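# Remove stained block from upright row, close gap

## Task

Pull the yellow-brown stained block out of the row of edge-standing blocks and lay it flat on an empty part of the bench, clear of the row; then push the remaining grey blocks together so they stand face to face with no gap; finally release everything and move the grippers away.

## Robot and tools

Robot: two arms, left_arm and right_arm, each with a two-finger parallel gripper and a wrist camera. Arm bases in the scene frame: left_arm at (+0.005, +0.300, 0) m, quat_wxyz (+0.996, 0, 0, -0.094); right_arm at (-0.031, -0.278, 0) m, quat_wxyz (+0.997, 0, 0, -0.082). The names are just labels, not sides of a picture.

Frame: all positions are in one scene frame in metres. Origin on the table top midway between the arms, +x out over the table, +z up, left_arm on the +y side. Orientations are quaternions written w first (qw, qx, qy, qz). A gripper's fingers point along its own +z and close along its own y. end_effector_position is the point between the pads, about 1 cm back from the fingertips. Reported hand positions can be slightly wrong, more so when the arm is stretched out.

The row of 16 numbers (used by every moving tool): x, y, z, qw, qx, qy, qz, opening for left_arm, then the same eight for right_arm. Always all 16, even if one arm is idle. x, y, z is an absolute target position in metres and the quaternion an absolute target orientation, both scene frame, so each arm's part is a pose, not an offset. opening runs from -1 (closed) to +1 (fully open, 0.094 m); between the ends the fingers go to where grip_measured would read that number. To keep holding something, command about 0.03 below its grip_measured; less than that squeezes more gently. To hold an arm still, resend its exact pose from the last result before it stopped, plus its intended opening, in every call. To keep an orientation fixed, keep sending the same quaternion rather than copying the drifted reported one.

Tools:
- execute_actions(actions): a list of up to 15 actions; each action is a table of up to 15 rows, one row per 1/30 s step; a short table repeats its last row to fill 15 steps. Each step the command is clipped to within 70 mm and 16 degrees of the measured hand, so far targets need several actions. If any target lies more than 0.6 m from the hand along any of the gripper's axes, the action is refused for both arms; a malformed call or a failing first action means nothing moves. An empty list just returns state and images.
- move(target, speed, blocking): one 16-number row; each gripper travels in a straight line toward its pose, both finishing together, lasting 0.5 to 10 s (cut off at 10 s). speed is the path's top speed in m/s, 0.002 to 0.5, default 0.25; turning up to twice that in rad/s. The opening is applied at the start. Paths ignore obstacles and the other arm; hands lag, wander and may overshoot the speed, especially when nearly straight. blocking=false returns after 0.5 s while motion continues; then use wait or stop before sending more actions or moves.
- wait(seconds): 0 to 10; the robot keeps its last command; returns early if a running move ends.
- stop(): brakes a running move; it needs some distance; fingers keep going.
- zoom_image(camera, region): camera is cam_high, cam_left_wrist or cam_right_wrist; region [x0, y0, x1, y1] in pixels, top-left origin, no larger than 504 by 504.
- read_manual(section): licence texts only; no motion.
- finished_scene(scene): pass the current scene's number once the goal is met and steady; it cannot be undone.

Results: a state line per arm giving hand position and quaternion; grip_measured on the opening scale (readings may be about 1 mm off); Joint positions, the last value being finger opening in metres; Hand target lines showing where each controller is currently heading; step readings, with HELD marking steps where an arm was held back. A move adds a 'move:' line: the ending (done, off_target, moving, held, fault), the limits that acted (paced = pose clipped; held = some steps blocked, after which the arm may jump faster), and each hand's distance from its pose. If only one arm is named, the other finished fine. 'pose unreachable' means a clearance check altered or blocked that arm's command. MOTOR HOT warns from 75 °C; at 90 °C that arm is stopped for 10 s; at 100 °C it goes limp and falls. OVER-TEMPERATURE FAULT or FAULT lines report stops.

Habits: arms usually stop a centimetre or more short, mostly too low, so check height before closing or placing. Joint ranges (rad), base to wrist: waist -2.618 to 3.054, shoulder 0 to 3.142, elbow 0 to 3.142, wrist pitch and wrist yaw -1.571 to 1.571, wrist roll -2.094 to 2.094; elbows never fully straighten. The wrist camera mount adds bulk near the gripper.

Avoid: knocking or dropping anything off the table (this fails the job), letting the arms collide or press on each other, slamming into blocks or the bench, hard shoves (faster approaches and targets set deep past contact push harder), dropping the held block, and holding loads longer than needed. Expect occasional small tugs on a held part or nudges to loose blocks. Images come from cam_high, cam_left_wrist and cam_right_wrist (each 504x504); calibration is given as K, distortion and T_world_to_cam, with small per-scene errors.

Each tool is called after "Call:" by a JSON object that holds its "name" and its "arguments", one argument or row to a line.

## Session

Call:
{"name": "execute_actions", "arguments": {
  "actions": []
}}

Scene clock: 0.00 s.
left_arm: end_effector_position=(+0.3239, -0.2127, +0.1411) grip_measured=+1.000 end_effector_quat_wxyz=(+0.605, +0.335, +0.665, -0.283) | right_arm: end_effector_position=(+0.3345, -0.5635, +0.1782) grip_measured=+1.000 end_effector_quat_wxyz=(+0.605, +0.439, +0.632, -0.204)
Joint positions: left_arm=[-0.873  2.175  1.208  0.858 -0.156  0.012  0.094] | right_arm=[-0.345  1.618  0.705  0.711  0.415  0.365  0.094]
Joint velocities: left_arm=[-0.012  0.022 -0.007 -0.066  0.022  0.022  0.   ] | right_arm=[-0.002 -0.017 -0.007  0.022 -0.007  0.007  0.   ]
Hand target (left_arm): +0.324, -0.213, +0.140; +0.602, +0.335, +0.667, -0.282
Hand target (right_arm): +0.335, -0.564, +0.184; +0.610, +0.438, +0.628, -0.205

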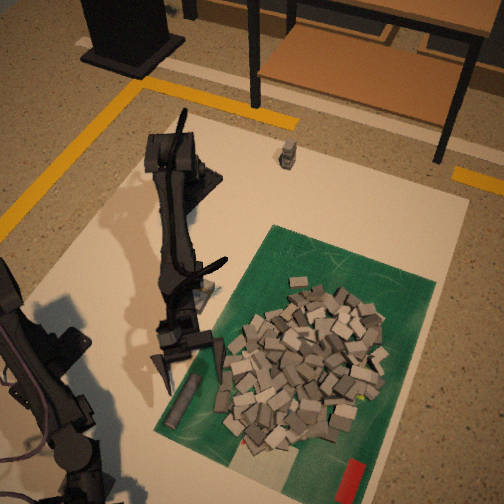

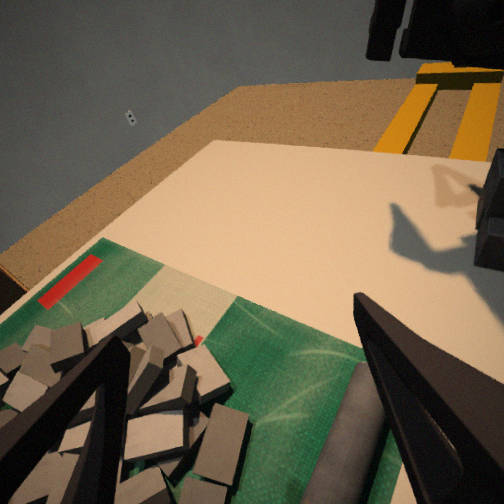

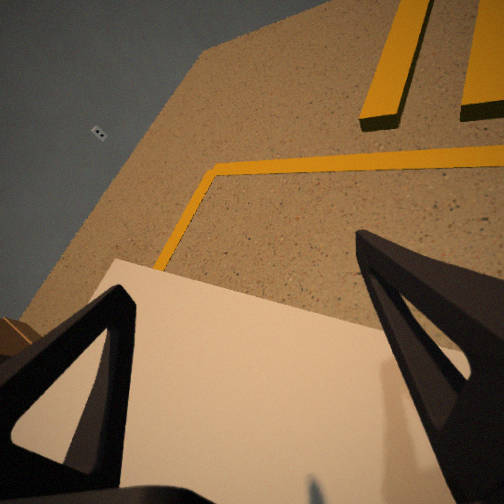

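Call:
{"name": "move", "arguments": {
  "target": [0.2,0.35,0.3,0,1,0,0,1,0.3345,-0.5635,0.1782,0.605,0.439,0.632,-0.204,1]
}}

Call:
{"name": "zoom_image", "arguments": {
  "camera": "cam_high",
  "region": [120,120,340,340]
}}

Scene clock: 6.90 s.
left_arm: end_effector_position=(+0.2038, +0.3401, +0.3000) grip_measured=+1.000 end_effector_quat_wxyz=(-0.087, +0.848, +0.395, +0.342) | right_arm: end_effector_position=(+0.3345, -0.5635, +0.1782) grip_measured=+1.000 end_effector_quat_wxyz=(+0.605, +0.439, +0.632, -0.204)
Joint positions: left_arm=[-0.13   1.026  1.438 -1.542 -0.591  2.087  0.094] | right_arm=[-0.345  1.618  0.705  0.711  0.415  0.365  0.094]
Joint velocities: left_arm=[-0.017 -0.007 -0.002  0.007 -0.066 -0.066  0.   ] | right_arm=[-0.017 -0.017  0.012  0.066  0.037  0.037  0.   ]
Hand target (left_arm): +0.195, +0.345, +0.298; -0.100, +0.849, +0.389, +0.342
Hand target (right_arm): +0.335, -0.564, +0.178; +0.605, +0.439, +0.632, -0.204
Off the commanded pose (left_arm): 0.011 m, 64 deg; orientation clipped at the last step of the last action.
Off the commanded pose (right_arm): 0.000 m, 0 deg.
joint sent to its limit (left arm) — the command would take joint 4 (wrist pitch) past its lower limit and joint 6 (wrist roll) past its upper limit, so those joints were sent only as far as their limits.
move: off_target (left_arm); limits=paced
camera_calibration (this result's frames):
cam_left_wrist: T_world_to_cam=[[-0.654127, 0.755324, 0.0400557, -0.145018], [0.169393, 0.0946749, 0.980991, -0.330227], [0.737173, 0.648477, -0.189876, -0.205183], [0, 0, 0, 1]] pos_world=[0.112334, 0.273856, 0.290799]

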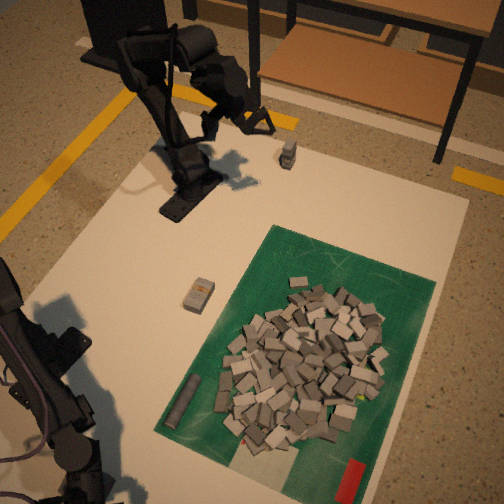

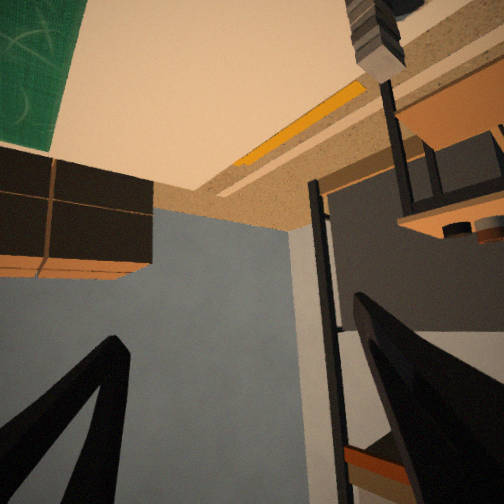

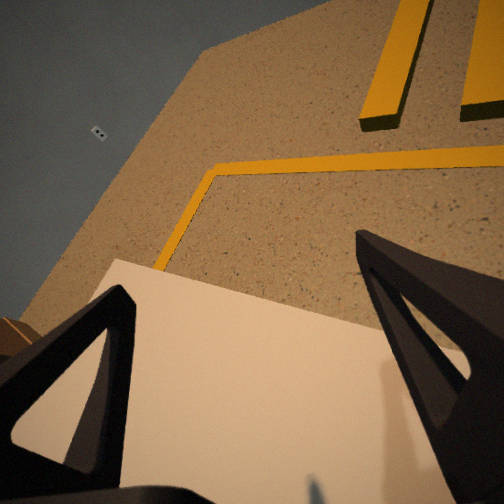

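Region (120, 120, 340, 340) of cam_high's 504x504 image, scaled by 2.291, with more detail than that image has.

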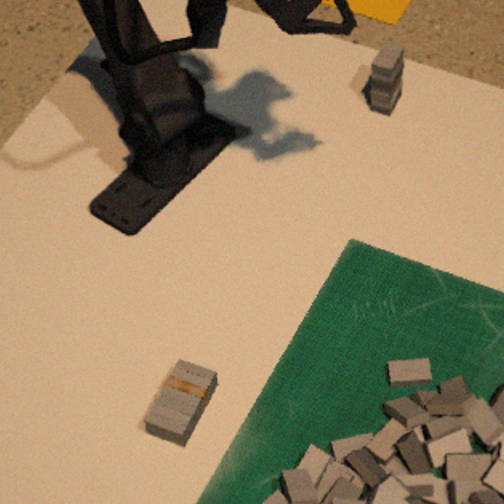

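Call:
{"name": "move", "arguments": {
  "target": [0.17,0.04,0.16,0,0,1,0,1,0.3345,-0.5635,0.1782,0.605,0.439,0.632,-0.204,1]
}}

Scene clock: 13.10 s.
left_arm: end_effector_position=(+0.1734, +0.0450, +0.1664) grip_measured=+1.000 end_effector_quat_wxyz=(+0.002, -0.002, +1.000, +0.002) | right_arm: end_effector_position=(+0.3345, -0.5635, +0.1782) grip_measured=+1.000 end_effector_quat_wxyz=(+0.605, +0.439, +0.632, -0.204)
Joint positions: left_arm=[-0.804  1.71   1.609 -1.471 -0.005 -0.996  0.094] | right_arm=[-0.345  1.618  0.705  0.711  0.415  0.365  0.094]
Joint velocities: left_arm=[-0.007  0.007  0.012 -0.022  0.007 -0.051  0.   ] | right_arm=[-0.002 -0.017 -0.012  0.051  0.022  0.007  0.   ]
Hand target (left_arm): +0.172, +0.042, +0.162; -0.004, -0.003, +1.000, +0.004
Hand target (right_arm): +0.335, -0.564, +0.178; +0.605, +0.439, +0.632, -0.204
Off the commanded pose (left_arm): 0.009 m, 0 deg.
Off the commanded pose (right_arm): 0.000 m, 0 deg.
move: done; limits=paced
camera_calibration (this result's frames):
cam_left_wrist: T_world_to_cam=[[-0.186399, -0.981497, 0.0438131, 0.0597112], [-0.774, 0.174167, 0.60876, 0.0559024], [-0.605127, 0.0795608, -0.792143, 0.341877], [0, 0, 0, 1]] pos_world=[0.261278, 0.02167, 0.234169]

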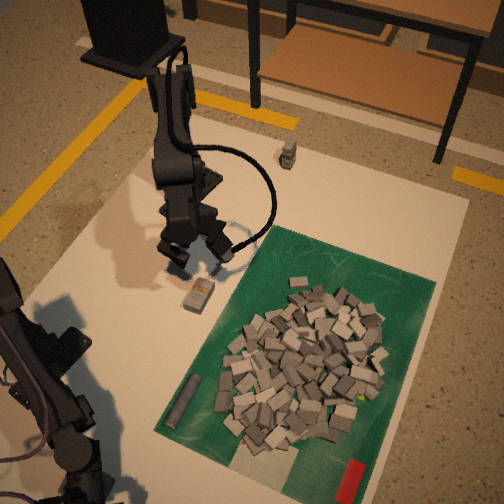

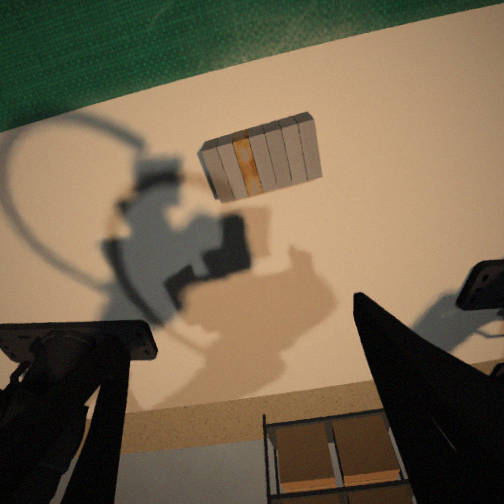

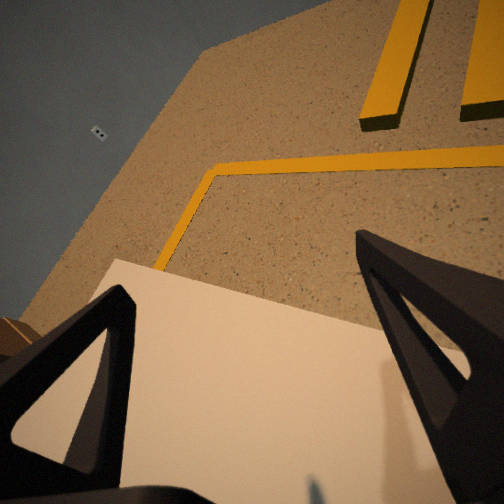

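Call:
{"name": "move", "arguments": {
  "target": [0.235,0.081,0.05,0,0,1,0,1,0.3345,-0.5635,0.1782,0.605,0.439,0.632,-0.204,1],
  "speed": 0.15
}}

Scene clock: 15.57 s.
left_arm: end_effector_position=(+0.2352, +0.0803, +0.0560) grip_measured=+1.000 end_effector_quat_wxyz=(+0.007, -0.001, +1.000, -0.003) | right_arm: end_effector_position=(+0.3345, -0.5635, +0.1782) grip_measured=+1.000 end_effector_quat_wxyz=(+0.605, +0.439, +0.632, -0.204)
Joint positions: left_arm=[-0.579  1.776  1.244 -1.024 -0.005 -0.77   0.094] | right_arm=[-0.345  1.618  0.705  0.711  0.415  0.365  0.094]
Joint velocities: left_arm=[-0.007 -0.017 -0.002 -0.007  0.007 -0.081  0.   ] | right_arm=[-0.002  0.002 -0.007 -0.007 -0.037  0.022  0.   ]
Hand target (left_arm): +0.234, +0.082, +0.050; +0.001, +0.000, +1.000, -0.001
Hand target (right_arm): +0.335, -0.564, +0.178; +0.605, +0.439, +0.632, -0.204
Off the commanded pose (left_arm): 0.006 m, 1 deg.
Off the commanded pose (right_arm): 0.000 m, 0 deg.
move: done
camera_calibration (this result's frames):
cam_left_wrist: T_world_to_cam=[[-0.188391, -0.98072, 0.0519315, 0.110703], [-0.779985, 0.181543, 0.598886, 0.166186], [-0.596768, 0.0723189, -0.799148, 0.288003], [0, 0, 0, 1]] pos_world=[0.322349, 0.0575707, 0.124882]

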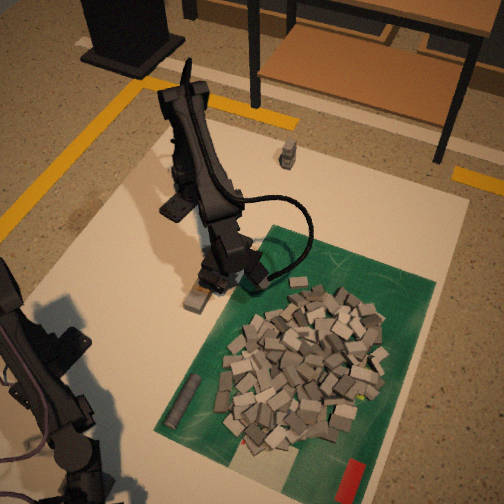

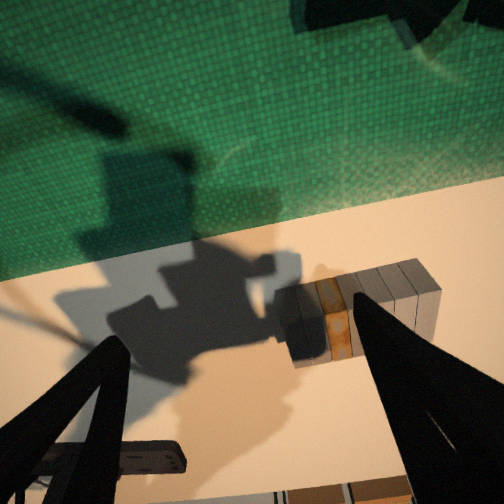

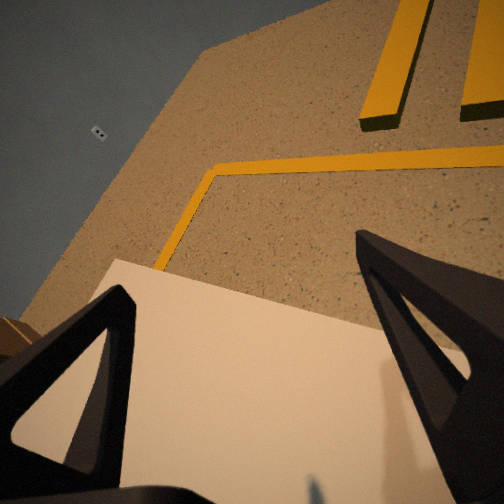

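Call:
{"name": "move", "arguments": {
  "target": [0.222,0.080,0.016,0,0,1,0,1,0.3345,-0.5635,0.1782,0.605,0.439,0.632,-0.204,1],
  "speed": 0.08
}}

Scene clock: 20.40 s.
left_arm: end_effector_position=(+0.2265, +0.0794, +0.0232) grip_measured=+1.000 end_effector_quat_wxyz=(+0.007, -0.000, +1.000, -0.004) | right_arm: end_effector_position=(+0.3345, -0.5635, +0.1782) grip_measured=+1.000 end_effector_quat_wxyz=(+0.605, +0.439, +0.632, -0.204)
Joint positions: left_arm=[-0.6    1.798  1.132 -0.888 -0.005 -0.788  0.094] | right_arm=[-0.345  1.618  0.705  0.711  0.415  0.365  0.094]
Joint velocities: left_arm=[ 0.007 -0.012 -0.012  0.037  0.007 -0.051  0.   ] | right_arm=[ 0.007 -0.002  0.007 -0.037 -0.037 -0.081  0.   ]
Hand target (left_arm): +0.222, +0.080, +0.016; -0.000, -0.000, +1.000, +0.000
Hand target (right_arm): +0.335, -0.564, +0.178; +0.605, +0.439, +0.632, -0.204
Off the commanded pose (left_arm): 0.008 m, 1 deg.
Off the commanded pose (right_arm): 0.000 m, 0 deg.
move: done
camera_calibration (this result's frames):
cam_left_wrist: T_world_to_cam=[[-0.191075, -0.980129, 0.0532685, 0.110456], [-0.780227, 0.184586, 0.597641, 0.179023], [-0.595598, 0.072633, -0.799993, 0.256324], [0, 0, 0, 1]] pos_world=[0.31345, 0.0565986, 0.0921816]

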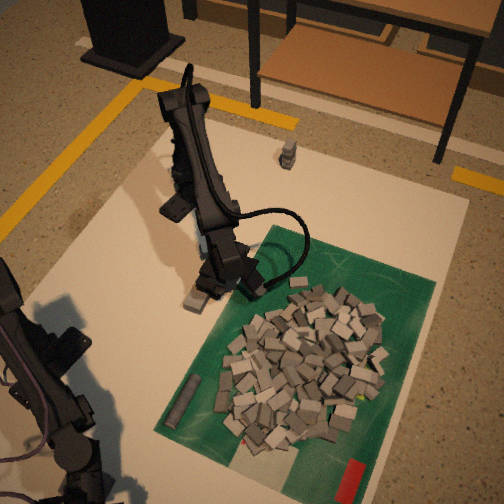

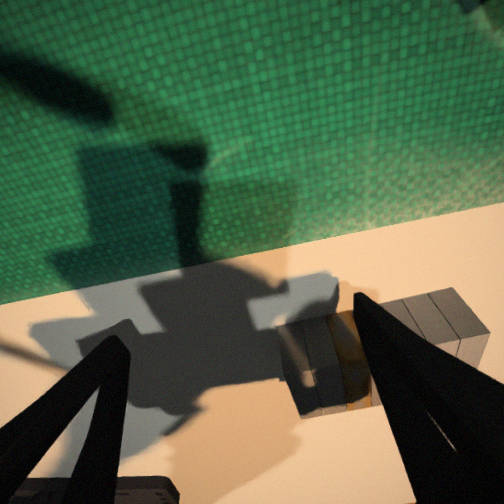

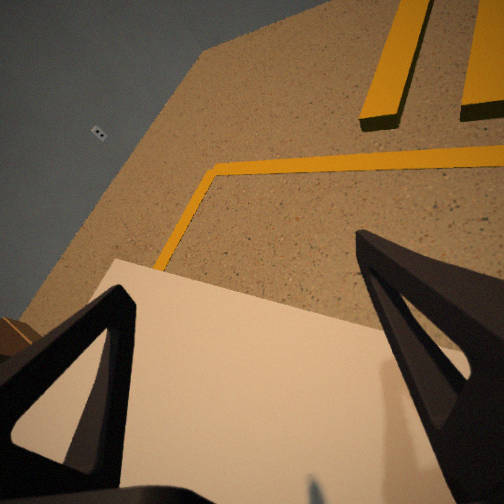

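Call:
{"name": "move", "arguments": {
  "target": [0.222,0.0845,0.016,0,0,1,0,1,0.3345,-0.5635,0.1782,0.605,0.439,0.632,-0.204,1],
  "speed": 0.05
}}

Call:
{"name": "move", "arguments": {
  "target": [0.178,0.0845,0.016,0,0,1,0,1,0.3345,-0.5635,0.1782,0.605,0.439,0.632,-0.204,1],
  "speed": 0.03
}}

Call:
{"name": "move", "arguments": {
  "target": [0.2,0.0845,0.13,0,0,1,0,1,0.3345,-0.5635,0.1782,0.605,0.439,0.632,-0.204,1],
  "speed": 0.1
}}

Scene clock: 21.90 s.
left_arm: end_effector_position=(+0.2273, +0.0786, +0.0232) grip_measured=+1.000 end_effector_quat_wxyz=(+0.009, -0.000, +1.000, -0.006) | right_arm: end_effector_position=(+0.3345, -0.5635, +0.1782) grip_measured=+1.000 end_effector_quat_wxyz=(+0.605, +0.439, +0.632, -0.204)
Joint positions: left_arm=[-0.6    1.798  1.132 -0.884 -0.005 -0.789  0.094] | right_arm=[-0.345  1.618  0.705  0.711  0.415  0.365  0.094]
Joint velocities: left_arm=[ 0.012  0.012 -0.002 -0.022 -0.007  0.007  0.   ] | right_arm=[-0.012 -0.007 -0.002  0.022  0.022 -0.066  0.   ]
Hand target (left_arm): +0.222, +0.084, +0.016; -0.000, -0.000, +1.000, +0.000
Hand target (right_arm): +0.335, -0.564, +0.178; +0.605, +0.439, +0.632, -0.204
Off the commanded pose (left_arm): 0.011 m, 1 deg.
Off the commanded pose (right_arm): 0.000 m, 0 deg.
move: off_target (left_arm)
camera_calibration (this result's frames):
cam_left_wrist: T_world_to_cam=[[-0.190878, -0.980024, 0.0558403, 0.109705], [-0.782219, 0.186226, 0.594519, 0.180182], [-0.593042, 0.069801, -0.80214, 0.256568], [0, 0, 0, 1]] pos_world=[0.314038, 0.0560498, 0.0925555]

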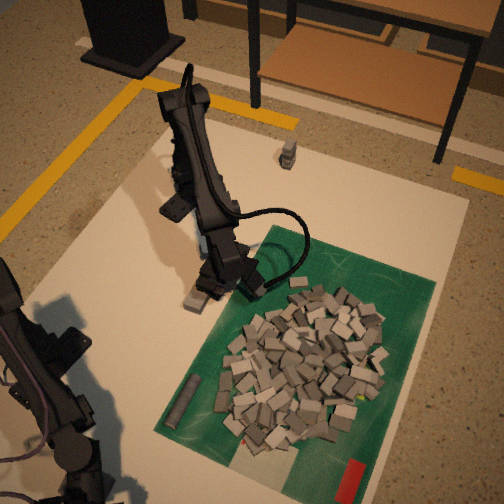

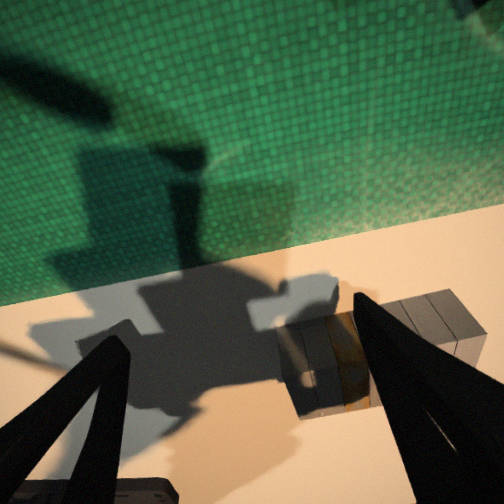

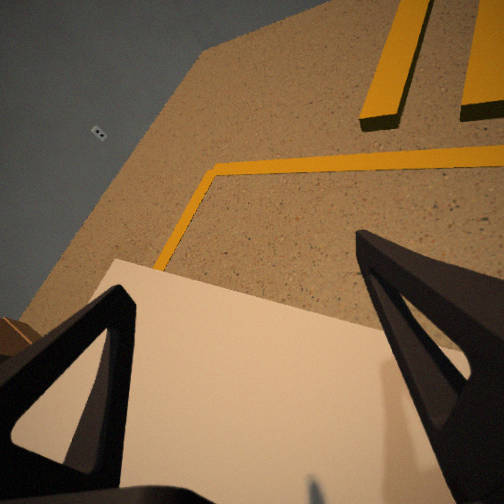

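Scene clock: 23.83 s.
left_arm: end_effector_position=(+0.1936, +0.0761, +0.0194) grip_measured=+1.000 end_effector_quat_wxyz=(+0.018, -0.010, +1.000, -0.011) | right_arm: end_effector_position=(+0.3345, -0.5635, +0.1782) grip_measured=+1.000 end_effector_quat_wxyz=(+0.605, +0.439, +0.632, -0.204)
Joint positions: left_arm=[-0.694  1.713  1.011 -0.828 -0.014 -0.901  0.094] | right_arm=[-0.345  1.618  0.705  0.711  0.415  0.365  0.094]
Joint velocities: left_arm=[-0.002 -0.012 -0.007 -0.007  0.037 -0.007  0.   ] | right_arm=[ 0.027 -0.007 -0.007  0.007 -0.022 -0.007  0.   ]
Hand target (left_arm): +0.178, +0.084, +0.016; -0.000, -0.000, +1.000, +0.001
Hand target (right_arm): +0.335, -0.564, +0.178; +0.605, +0.439, +0.632, -0.204
Off the commanded pose (left_arm): 0.018 m, 3 deg.
Off the commanded pose (right_arm): 0.000 m, 0 deg.
move: off_target (left_arm)
camera_calibration (this result's frames):
cam_left_wrist: T_world_to_cam=[[-0.173795, -0.982727, 0.0635892, 0.0977077], [-0.796762, 0.178269, 0.5774, 0.160293], [-0.578762, 0.0496839, -0.813981, 0.232725], [0, 0, 0, 1]] pos_world=[0.279389, 0.055882, 0.090668]

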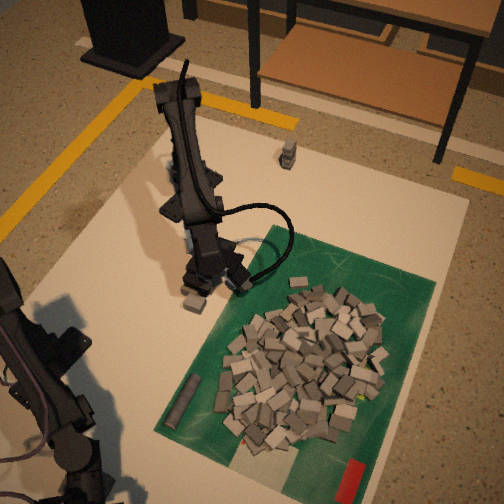

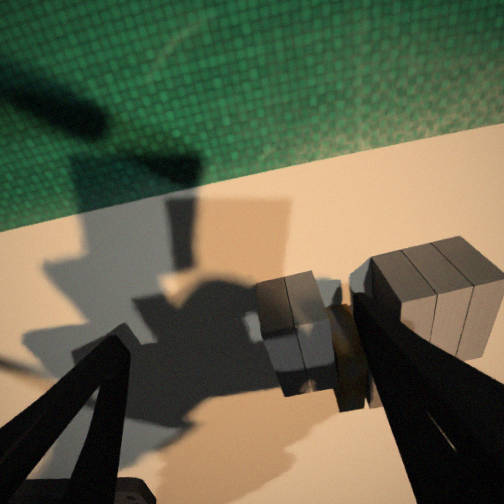

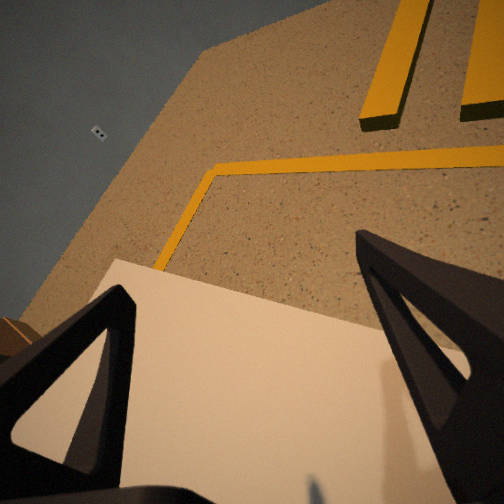

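Scene clock: 25.53 s.
left_arm: end_effector_position=(+0.1982, +0.0854, +0.1192) grip_measured=+1.000 end_effector_quat_wxyz=(-0.006, +0.000, +1.000, +0.013) | right_arm: end_effector_position=(+0.3345, -0.5635, +0.1782) grip_measured=+1.000 end_effector_quat_wxyz=(+0.605, +0.439, +0.632, -0.204)
Joint positions: left_arm=[-0.657  1.662  1.367 -1.302 -0.008 -0.845  0.094] | right_arm=[-0.345  1.618  0.705  0.711  0.415  0.365  0.094]
Joint velocities: left_arm=[ 0.017 -0.012 -0.007 -0.081 -0.051  0.095  0.   ] | right_arm=[-0.002 -0.007 -0.012 -0.051 -0.007 -0.007  0.   ]
Hand target (left_arm): +0.200, +0.084, +0.130; +0.000, -0.000, +1.000, -0.000
Hand target (right_arm): +0.335, -0.564, +0.178; +0.605, +0.439, +0.632, -0.204
Off the commanded pose (left_arm): 0.011 m, 2 deg.
Off the commanded pose (right_arm): 0.000 m, 0 deg.
move: off_target (left_arm)
camera_calibration (this result's frames):
cam_left_wrist: T_world_to_cam=[[-0.190813, -0.981303, 0.0251953, 0.109161], [-0.764221, 0.164613, 0.623593, 0.0938821], [-0.616082, 0.099735, -0.781343, 0.315423], [0, 0, 0, 1]] pos_world=[0.286902, 0.0602068, 0.185159]

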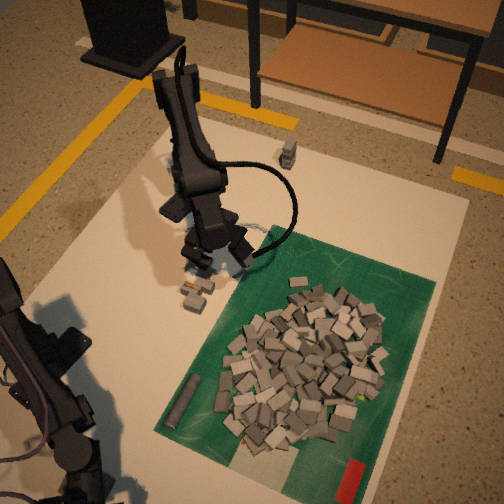

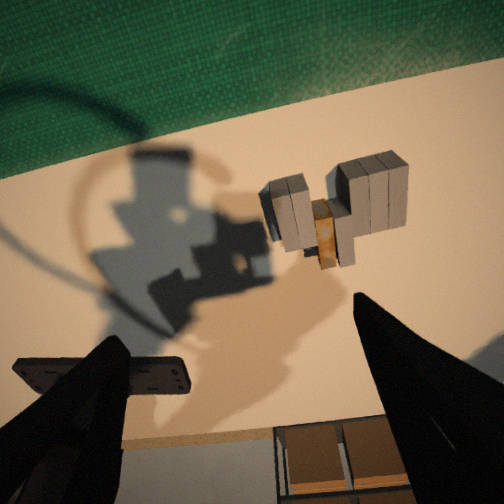

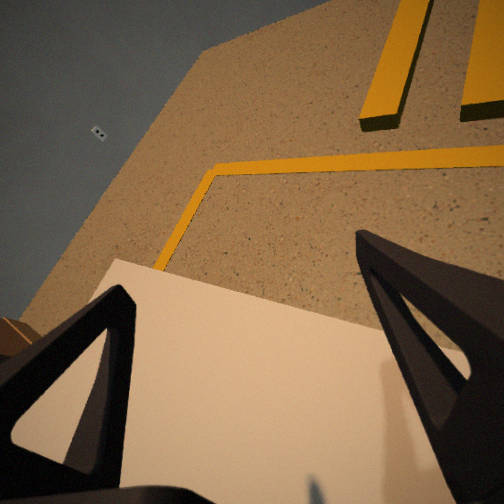

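Call:
{"name": "move", "arguments": {
  "target": [0.112,0.070,0.06,0,0,1,0,1,0.3345,-0.5635,0.1782,0.605,0.439,0.632,-0.204,1],
  "speed": 0.12
}}

Call:
{"name": "move", "arguments": {
  "target": [0.112,0.070,0.016,0,0,1,0,1,0.3345,-0.5635,0.1782,0.605,0.439,0.632,-0.204,1],
  "speed": 0.08
}}

Scene clock: 27.60 s.
left_arm: end_effector_position=(+0.1142, +0.0690, +0.0583) grip_measured=+1.000 end_effector_quat_wxyz=(-0.004, +0.002, +1.000, +0.009) | right_arm: end_effector_position=(+0.3345, -0.5635, +0.1782) grip_measured=+1.000 end_effector_quat_wxyz=(+0.605, +0.439, +0.632, -0.204)
Joint positions: left_arm=[-0.943  1.573  1.027 -1.045 -0.    -1.128  0.094] | right_arm=[-0.345  1.618  0.705  0.711  0.415  0.365  0.094]
Joint velocities: left_arm=[ 0.007  0.007 -0.002  0.007 -0.007  0.022  0.   ] | right_arm=[-0.007  0.007  0.012 -0.081 -0.022  0.007  0.   ]
Hand target (left_arm): +0.112, +0.070, +0.060; -0.001, +0.000, +1.000, +0.002
Hand target (right_arm): +0.335, -0.564, +0.178; +0.605, +0.439, +0.632, -0.204
Off the commanded pose (left_arm): 0.003 m, 1 deg.
Off the commanded pose (right_arm): 0.000 m, 0 deg.
move: done
camera_calibration (this result's frames):
cam_left_wrist: T_world_to_cam=[[-0.19339, -0.980616, 0.0315096, 0.0784576], [-0.765407, 0.170885, 0.620443, 0.0702909], [-0.613801, 0.0958701, -0.783618, 0.217809], [0, 0, 0, 1]] pos_world=[0.202665, 0.0440437, 0.124595]

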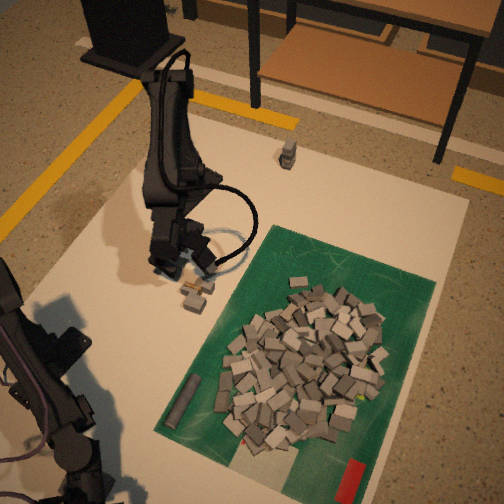

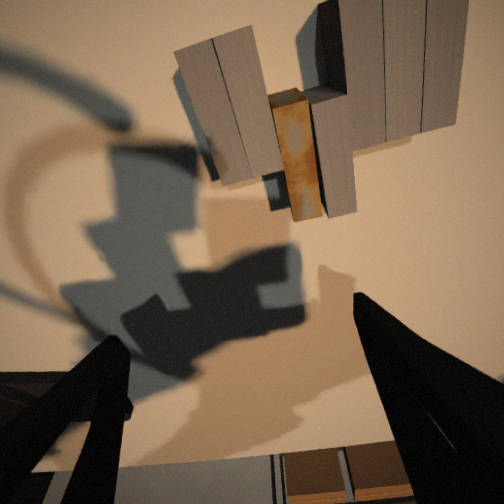

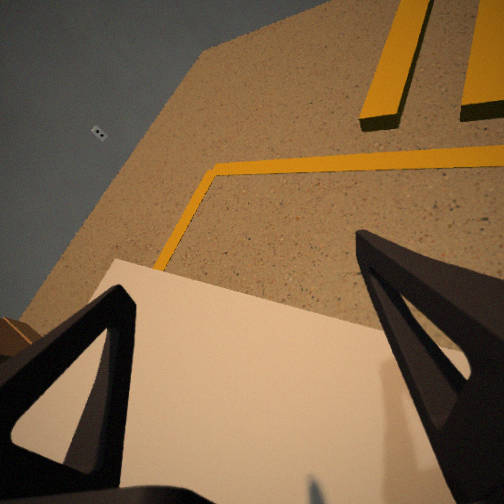

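Scene clock: 28.70 s.
left_arm: end_effector_position=(+0.1153, +0.0668, +0.0229) grip_measured=+1.000 end_effector_quat_wxyz=(+0.004, +0.000, +1.000, -0.009) | right_arm: end_effector_position=(+0.3345, -0.5635, +0.1782) grip_measured=+1.000 end_effector_quat_wxyz=(+0.605, +0.439, +0.632, -0.204)
Joint positions: left_arm=[-0.943  1.598  0.901 -0.854 -0.    -1.131  0.094] | right_arm=[-0.345  1.618  0.705  0.711  0.415  0.365  0.094]
Joint velocities: left_arm=[-0.002 -0.032  0.002  0.051  0.037  0.022  0.   ] | right_arm=[ 0.007 -0.002  0.017 -0.037  0.022 -0.007  0.   ]
Hand target (left_arm): +0.112, +0.070, +0.017; +0.000, +0.000, +1.000, -0.000
Hand target (right_arm): +0.335, -0.564, +0.178; +0.605, +0.439, +0.632, -0.204
Off the commanded pose (left_arm): 0.008 m, 1 deg.
Off the commanded pose (right_arm): 0.000 m, 0 deg.
move: done
camera_calibration (this result's frames):
cam_left_wrist: T_world_to_cam=[[-0.191221, -0.979453, 0.0640746, 0.076508], [-0.776459, 0.190878, 0.600564, 0.0938063], [-0.600455, 0.0650891, -0.797005, 0.191788], [0, 0, 0, 1]] pos_world=[0.202627, 0.0445472, 0.0916173]

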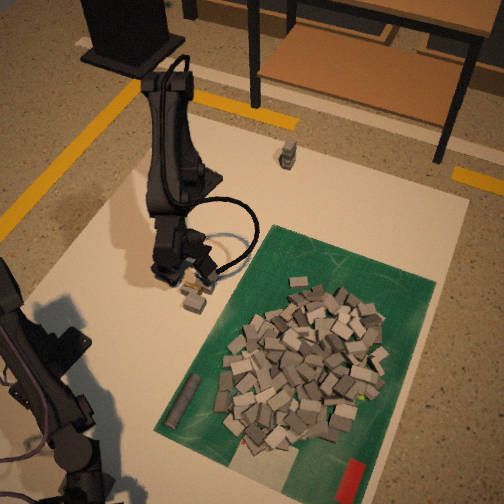

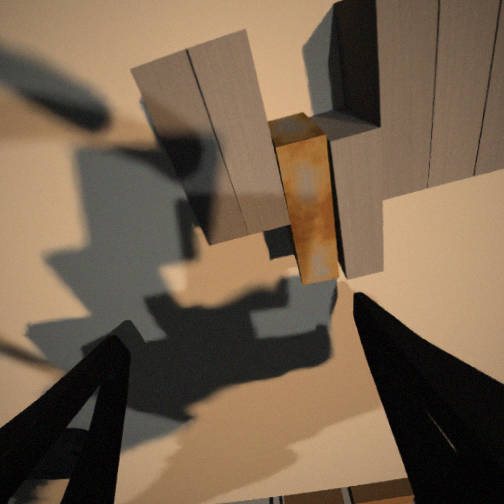

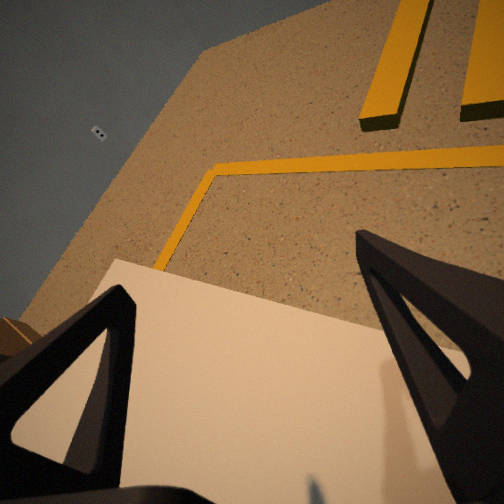

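Call:
{"name": "move", "arguments": {
  "target": [0.148,0.066,0.016,0,0,1,0,1,0.3345,-0.5635,0.1782,0.605,0.439,0.632,-0.204,1],
  "speed": 0.03
}}

Scene clock: 30.57 s.
left_arm: end_effector_position=(+0.1398, +0.0715, +0.0150) grip_measured=+1.000 end_effector_quat_wxyz=(-0.006, +0.003, +1.000, +0.002) | right_arm: end_effector_position=(+0.3345, -0.5635, +0.1782) grip_measured=+1.000 end_effector_quat_wxyz=(+0.605, +0.439, +0.632, -0.204)
Joint positions: left_arm=[-0.846  1.668  0.941 -0.855  0.009 -1.029  0.094] | right_arm=[-0.345  1.618  0.705  0.711  0.415  0.365  0.094]
Joint velocities: left_arm=[-0.012  0.002  0.007 -0.022 -0.051  0.007  0.   ] | right_arm=[-0.007 -0.007 -0.012 -0.037  0.081  0.037  0.   ]
Hand target (left_arm): +0.148, +0.066, +0.016; +0.000, -0.000, +1.000, -0.001
Hand target (right_arm): +0.335, -0.564, +0.178; +0.605, +0.439, +0.632, -0.204
Off the commanded pose (left_arm): 0.010 m, 1 deg.
Off the commanded pose (right_arm): 0.000 m, 0 deg.
move: done
camera_calibration (this result's frames):
cam_left_wrist: T_world_to_cam=[[-0.195325, -0.979658, 0.0460285, 0.0872145], [-0.762386, 0.181193, 0.621238, 0.115146], [-0.61694, 0.0862517, -0.782269, 0.20047], [0, 0, 0, 1]] pos_world=[0.228498, 0.0472859, 0.0812741]

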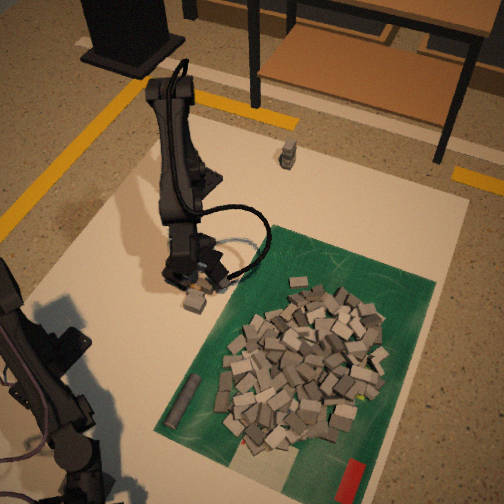

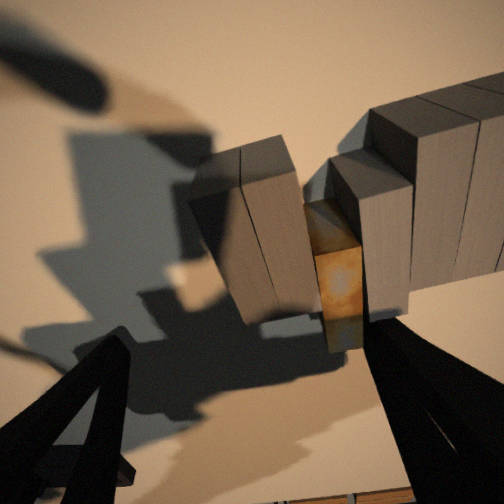

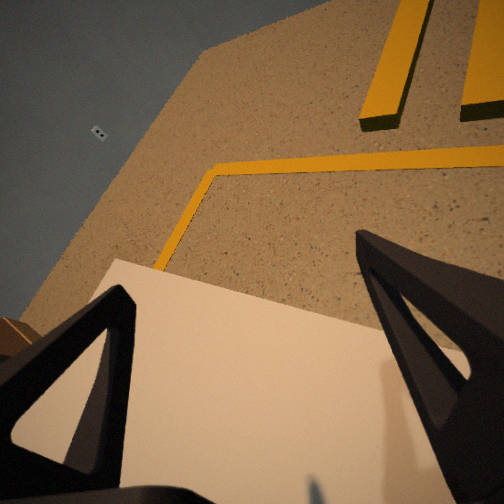

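About halfway; push about 1 cm more.

Call:
{"name": "move", "arguments": {
  "target": [0.158,0.062,0.018,0,0,1,0,1,0.3345,-0.5635,0.1782,0.605,0.439,0.632,-0.204,1],
  "speed": 0.03
}}

Scene clock: 31.87 s.
left_arm: end_effector_position=(+0.1506, +0.0661, +0.0165) grip_measured=+1.000 end_effector_quat_wxyz=(-0.006, +0.003, +1.000, +0.000) | right_arm: end_effector_position=(+0.3345, -0.5635, +0.1782) grip_measured=+1.000 end_effector_quat_wxyz=(+0.605, +0.439, +0.632, -0.204)
Joint positions: left_arm=[-0.822  1.698  0.982 -0.861  0.009 -1.005  0.094] | right_arm=[-0.345  1.618  0.705  0.711  0.415  0.365  0.094]
Joint velocities: left_arm=[ 0.022  0.012 -0.007  0.066 -0.007  0.066  0.   ] | right_arm=[-0.002  0.012  0.002  0.022 -0.007  0.051  0.   ]
Hand target (left_arm): +0.158, +0.062, +0.018; +0.000, -0.000, +1.000, -0.000
Hand target (right_arm): +0.335, -0.564, +0.178; +0.605, +0.439, +0.632, -0.204
Off the commanded pose (left_arm): 0.009 m, 1 deg.
Off the commanded pose (right_arm): 0.000 m, 0 deg.
move: done
camera_calibration (this result's frames):
cam_left_wrist: T_world_to_cam=[[-0.195396, -0.97948, 0.0493862, 0.0839531], [-0.763378, 0.183513, 0.619336, 0.123475], [-0.61569, 0.0833154, -0.783572, 0.208791], [0, 0, 0, 1]] pos_world=[0.239213, 0.0421756, 0.0829845]

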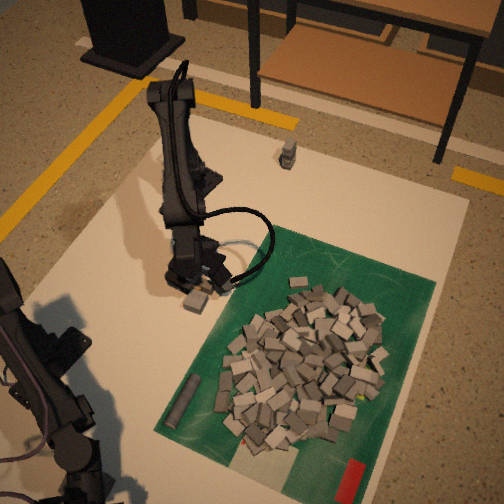

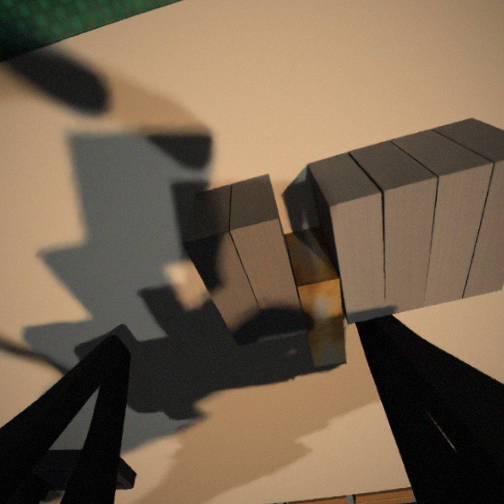

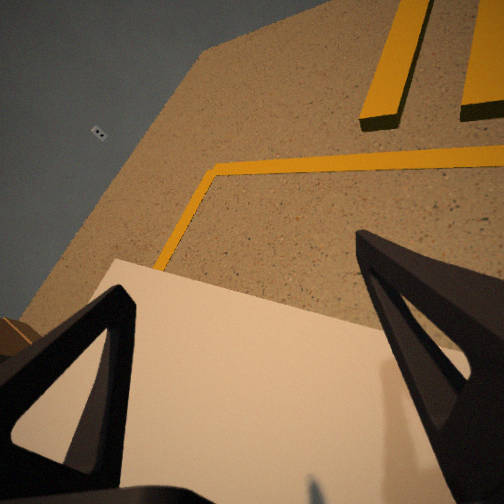

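Call:
{"name": "move", "arguments": {
  "target": [0.11,0.066,0.018,0,0,1,0,1,0.3345,-0.5635,0.1782,0.605,0.439,0.632,-0.204,1],
  "speed": 0.08
}}

Call:
{"name": "move", "arguments": {
  "target": [0.11,0.028,0.018,0,0,1,0,-0.3,0.3345,-0.5635,0.1782,0.605,0.439,0.632,-0.204,1],
  "speed": 0.08
}}

Call:
{"name": "move", "arguments": {
  "target": [0.146,0.028,0.018,0,0,1,0,-0.3,0.3345,-0.5635,0.1782,0.605,0.439,0.632,-0.204,1],
  "speed": 0.04
}}

Scene clock: 33.40 s.
left_arm: end_effector_position=(+0.1116, +0.0620, +0.0171) grip_measured=+1.000 end_effector_quat_wxyz=(-0.006, +0.002, +1.000, +0.001) | right_arm: end_effector_position=(+0.3345, -0.5635, +0.1782) grip_measured=+1.000 end_effector_quat_wxyz=(+0.605, +0.439, +0.632, -0.204)
Joint positions: left_arm=[-0.957  1.644  0.924 -0.858  0.009 -1.141  0.094] | right_arm=[-0.345  1.618  0.705  0.711  0.415  0.365  0.094]
Joint velocities: left_arm=[-0.032  0.007 -0.027 -0.007  0.037 -0.051  0.   ] | right_arm=[ 0.007  0.007 -0.012 -0.066 -0.007  0.066  0.   ]
Hand target (left_arm): +0.110, +0.066, +0.018; -0.001, +0.000, +1.000, +0.001
Hand target (right_arm): +0.335, -0.564, +0.178; +0.605, +0.439, +0.632, -0.204
Off the commanded pose (left_arm): 0.004 m, 1 deg.
Off the commanded pose (right_arm): 0.000 m, 0 deg.
move: done
camera_calibration (this result's frames):
cam_left_wrist: T_world_to_cam=[[-0.194294, -0.979776, 0.0478361, 0.0721782], [-0.763724, 0.181694, 0.619446, 0.0942353], [-0.61561, 0.0838213, -0.783581, 0.18553], [0, 0, 0, 1]] pos_world=[0.200208, 0.0380451, 0.0835516]

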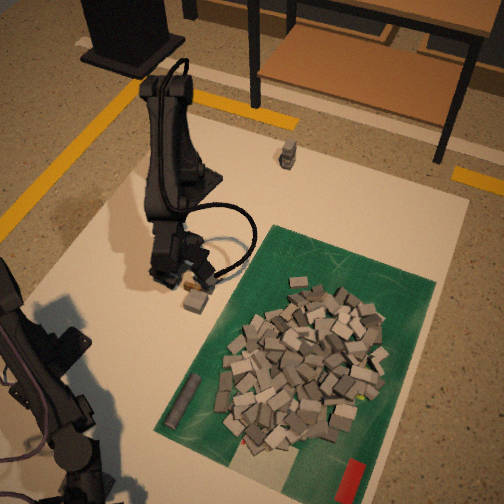

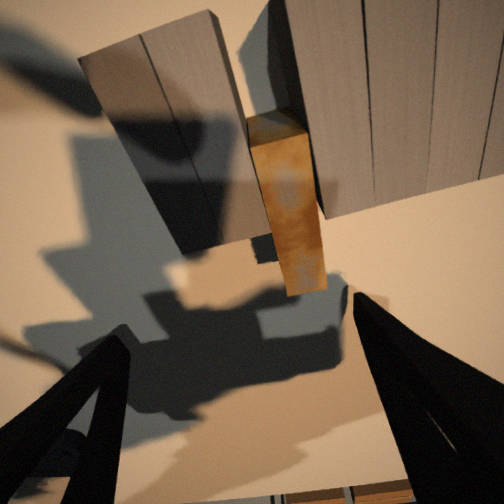

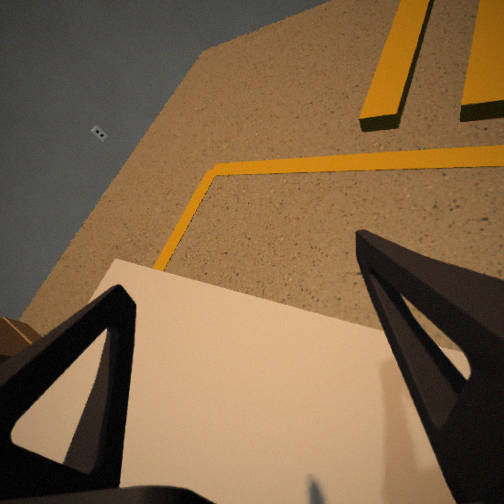

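Scene clock: 34.17 s.
left_arm: end_effector_position=(+0.1090, +0.0324, +0.0169) grip_measured=-0.298 end_effector_quat_wxyz=(-0.004, +0.001, +1.000, -0.003) | right_arm: end_effector_position=(+0.3345, -0.5635, +0.1782) grip_measured=+1.000 end_effector_quat_wxyz=(+0.605, +0.439, +0.632, -0.204)
Joint positions: left_arm=[-1.008  1.731  1.022 -0.86   0.009 -1.194  0.033] | right_arm=[-0.345  1.618  0.705  0.711  0.415  0.365  0.094]
Joint velocities: left_arm=[-0.012 -0.012 -0.002  0.022  0.007 -0.051  0.001] | right_arm=[-0.012 -0.002  0.012 -0.095 -0.022 -0.037  0.   ]
Hand target (left_arm): +0.111, +0.028, +0.018; -0.000, -0.000, +1.000, +0.000
Hand target (right_arm): +0.335, -0.564, +0.178; +0.605, +0.439, +0.632, -0.204
Off the commanded pose (left_arm): 0.005 m, 1 deg.
Off the commanded pose (right_arm): 0.000 m, 0 deg.
move: done
camera_calibration (this result's frames):
cam_left_wrist: T_world_to_cam=[[-0.192973, -0.979682, 0.0546254, 0.042413], [-0.766067, 0.185215, 0.615497, 0.0979028], [-0.613109, 0.0769273, -0.786244, 0.18633], [0, 0, 0, 1]] pos_world=[0.197425, 0.00908438, 0.0839249]

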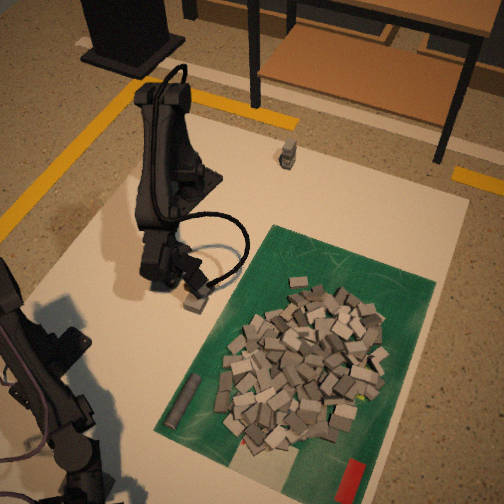

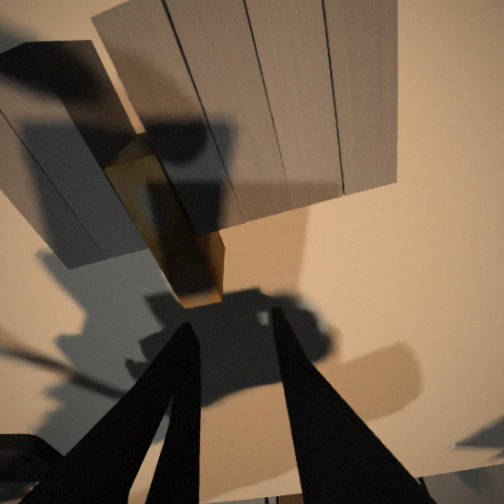

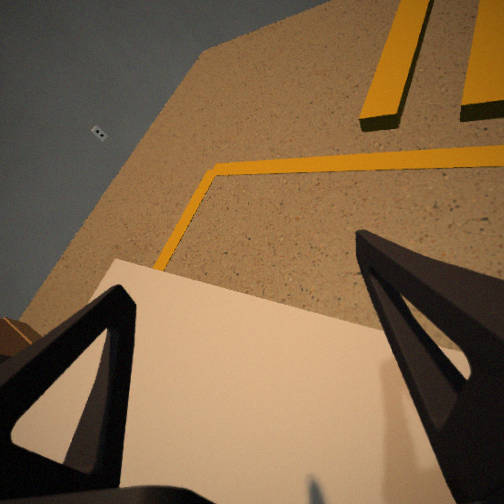

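Scene clock: 35.37 s.
left_arm: end_effector_position=(+0.1413, +0.0300, +0.0171) grip_measured=-0.298 end_effector_quat_wxyz=(-0.002, -0.002, +1.000, -0.006) | right_arm: end_effector_position=(+0.3345, -0.5635, +0.1782) grip_measured=+1.000 end_effector_quat_wxyz=(+0.605, +0.439, +0.632, -0.204)
Joint positions: left_arm=[-0.912  1.78   1.082 -0.866  0.009 -1.104  0.033] | right_arm=[-0.345  1.618  0.705  0.711  0.415  0.365  0.094]
Joint velocities: left_arm=[-0.002 -0.012 -0.012 -0.037  0.066  0.007 -0.   ] | right_arm=[ 0.002 -0.027  0.012  0.007 -0.081 -0.007  0.   ]
Hand target (left_arm): +0.146, +0.028, +0.018; +0.000, -0.000, +1.000, -0.001
Hand target (right_arm): +0.335, -0.564, +0.178; +0.605, +0.439, +0.632, -0.204
Off the commanded pose (left_arm): 0.005 m, 1 deg.
Off the commanded pose (right_arm): 0.000 m, 0 deg.
move: done
camera_calibration (this result's frames):
cam_left_wrist: T_world_to_cam=[[-0.186788, -0.980584, 0.0597108, 0.0453152], [-0.769156, 0.183784, 0.612064, 0.123573], [-0.611154, 0.0683994, -0.788551, 0.206443], [0, 0, 0, 1]] pos_world=[0.22968, 0.00760382, 0.0844504]

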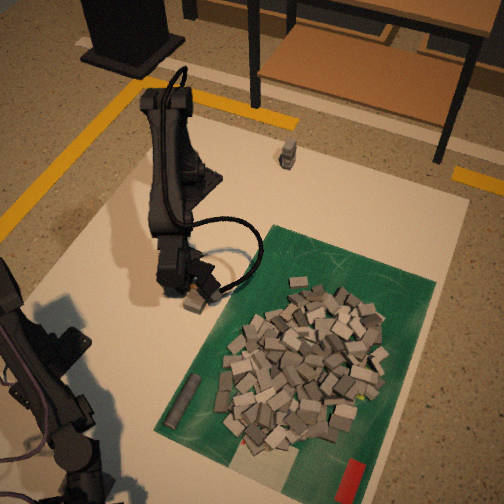

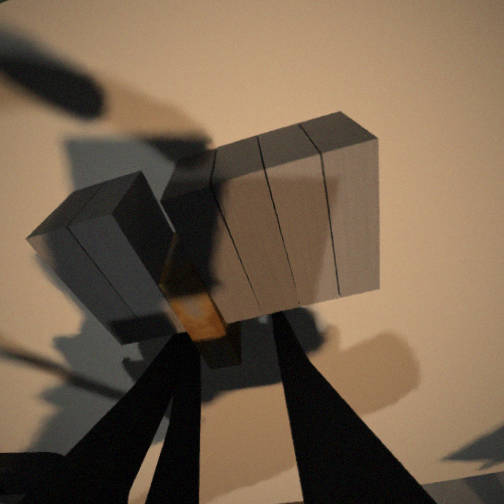

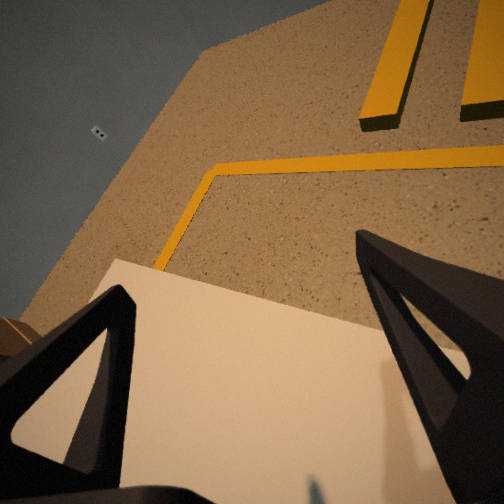

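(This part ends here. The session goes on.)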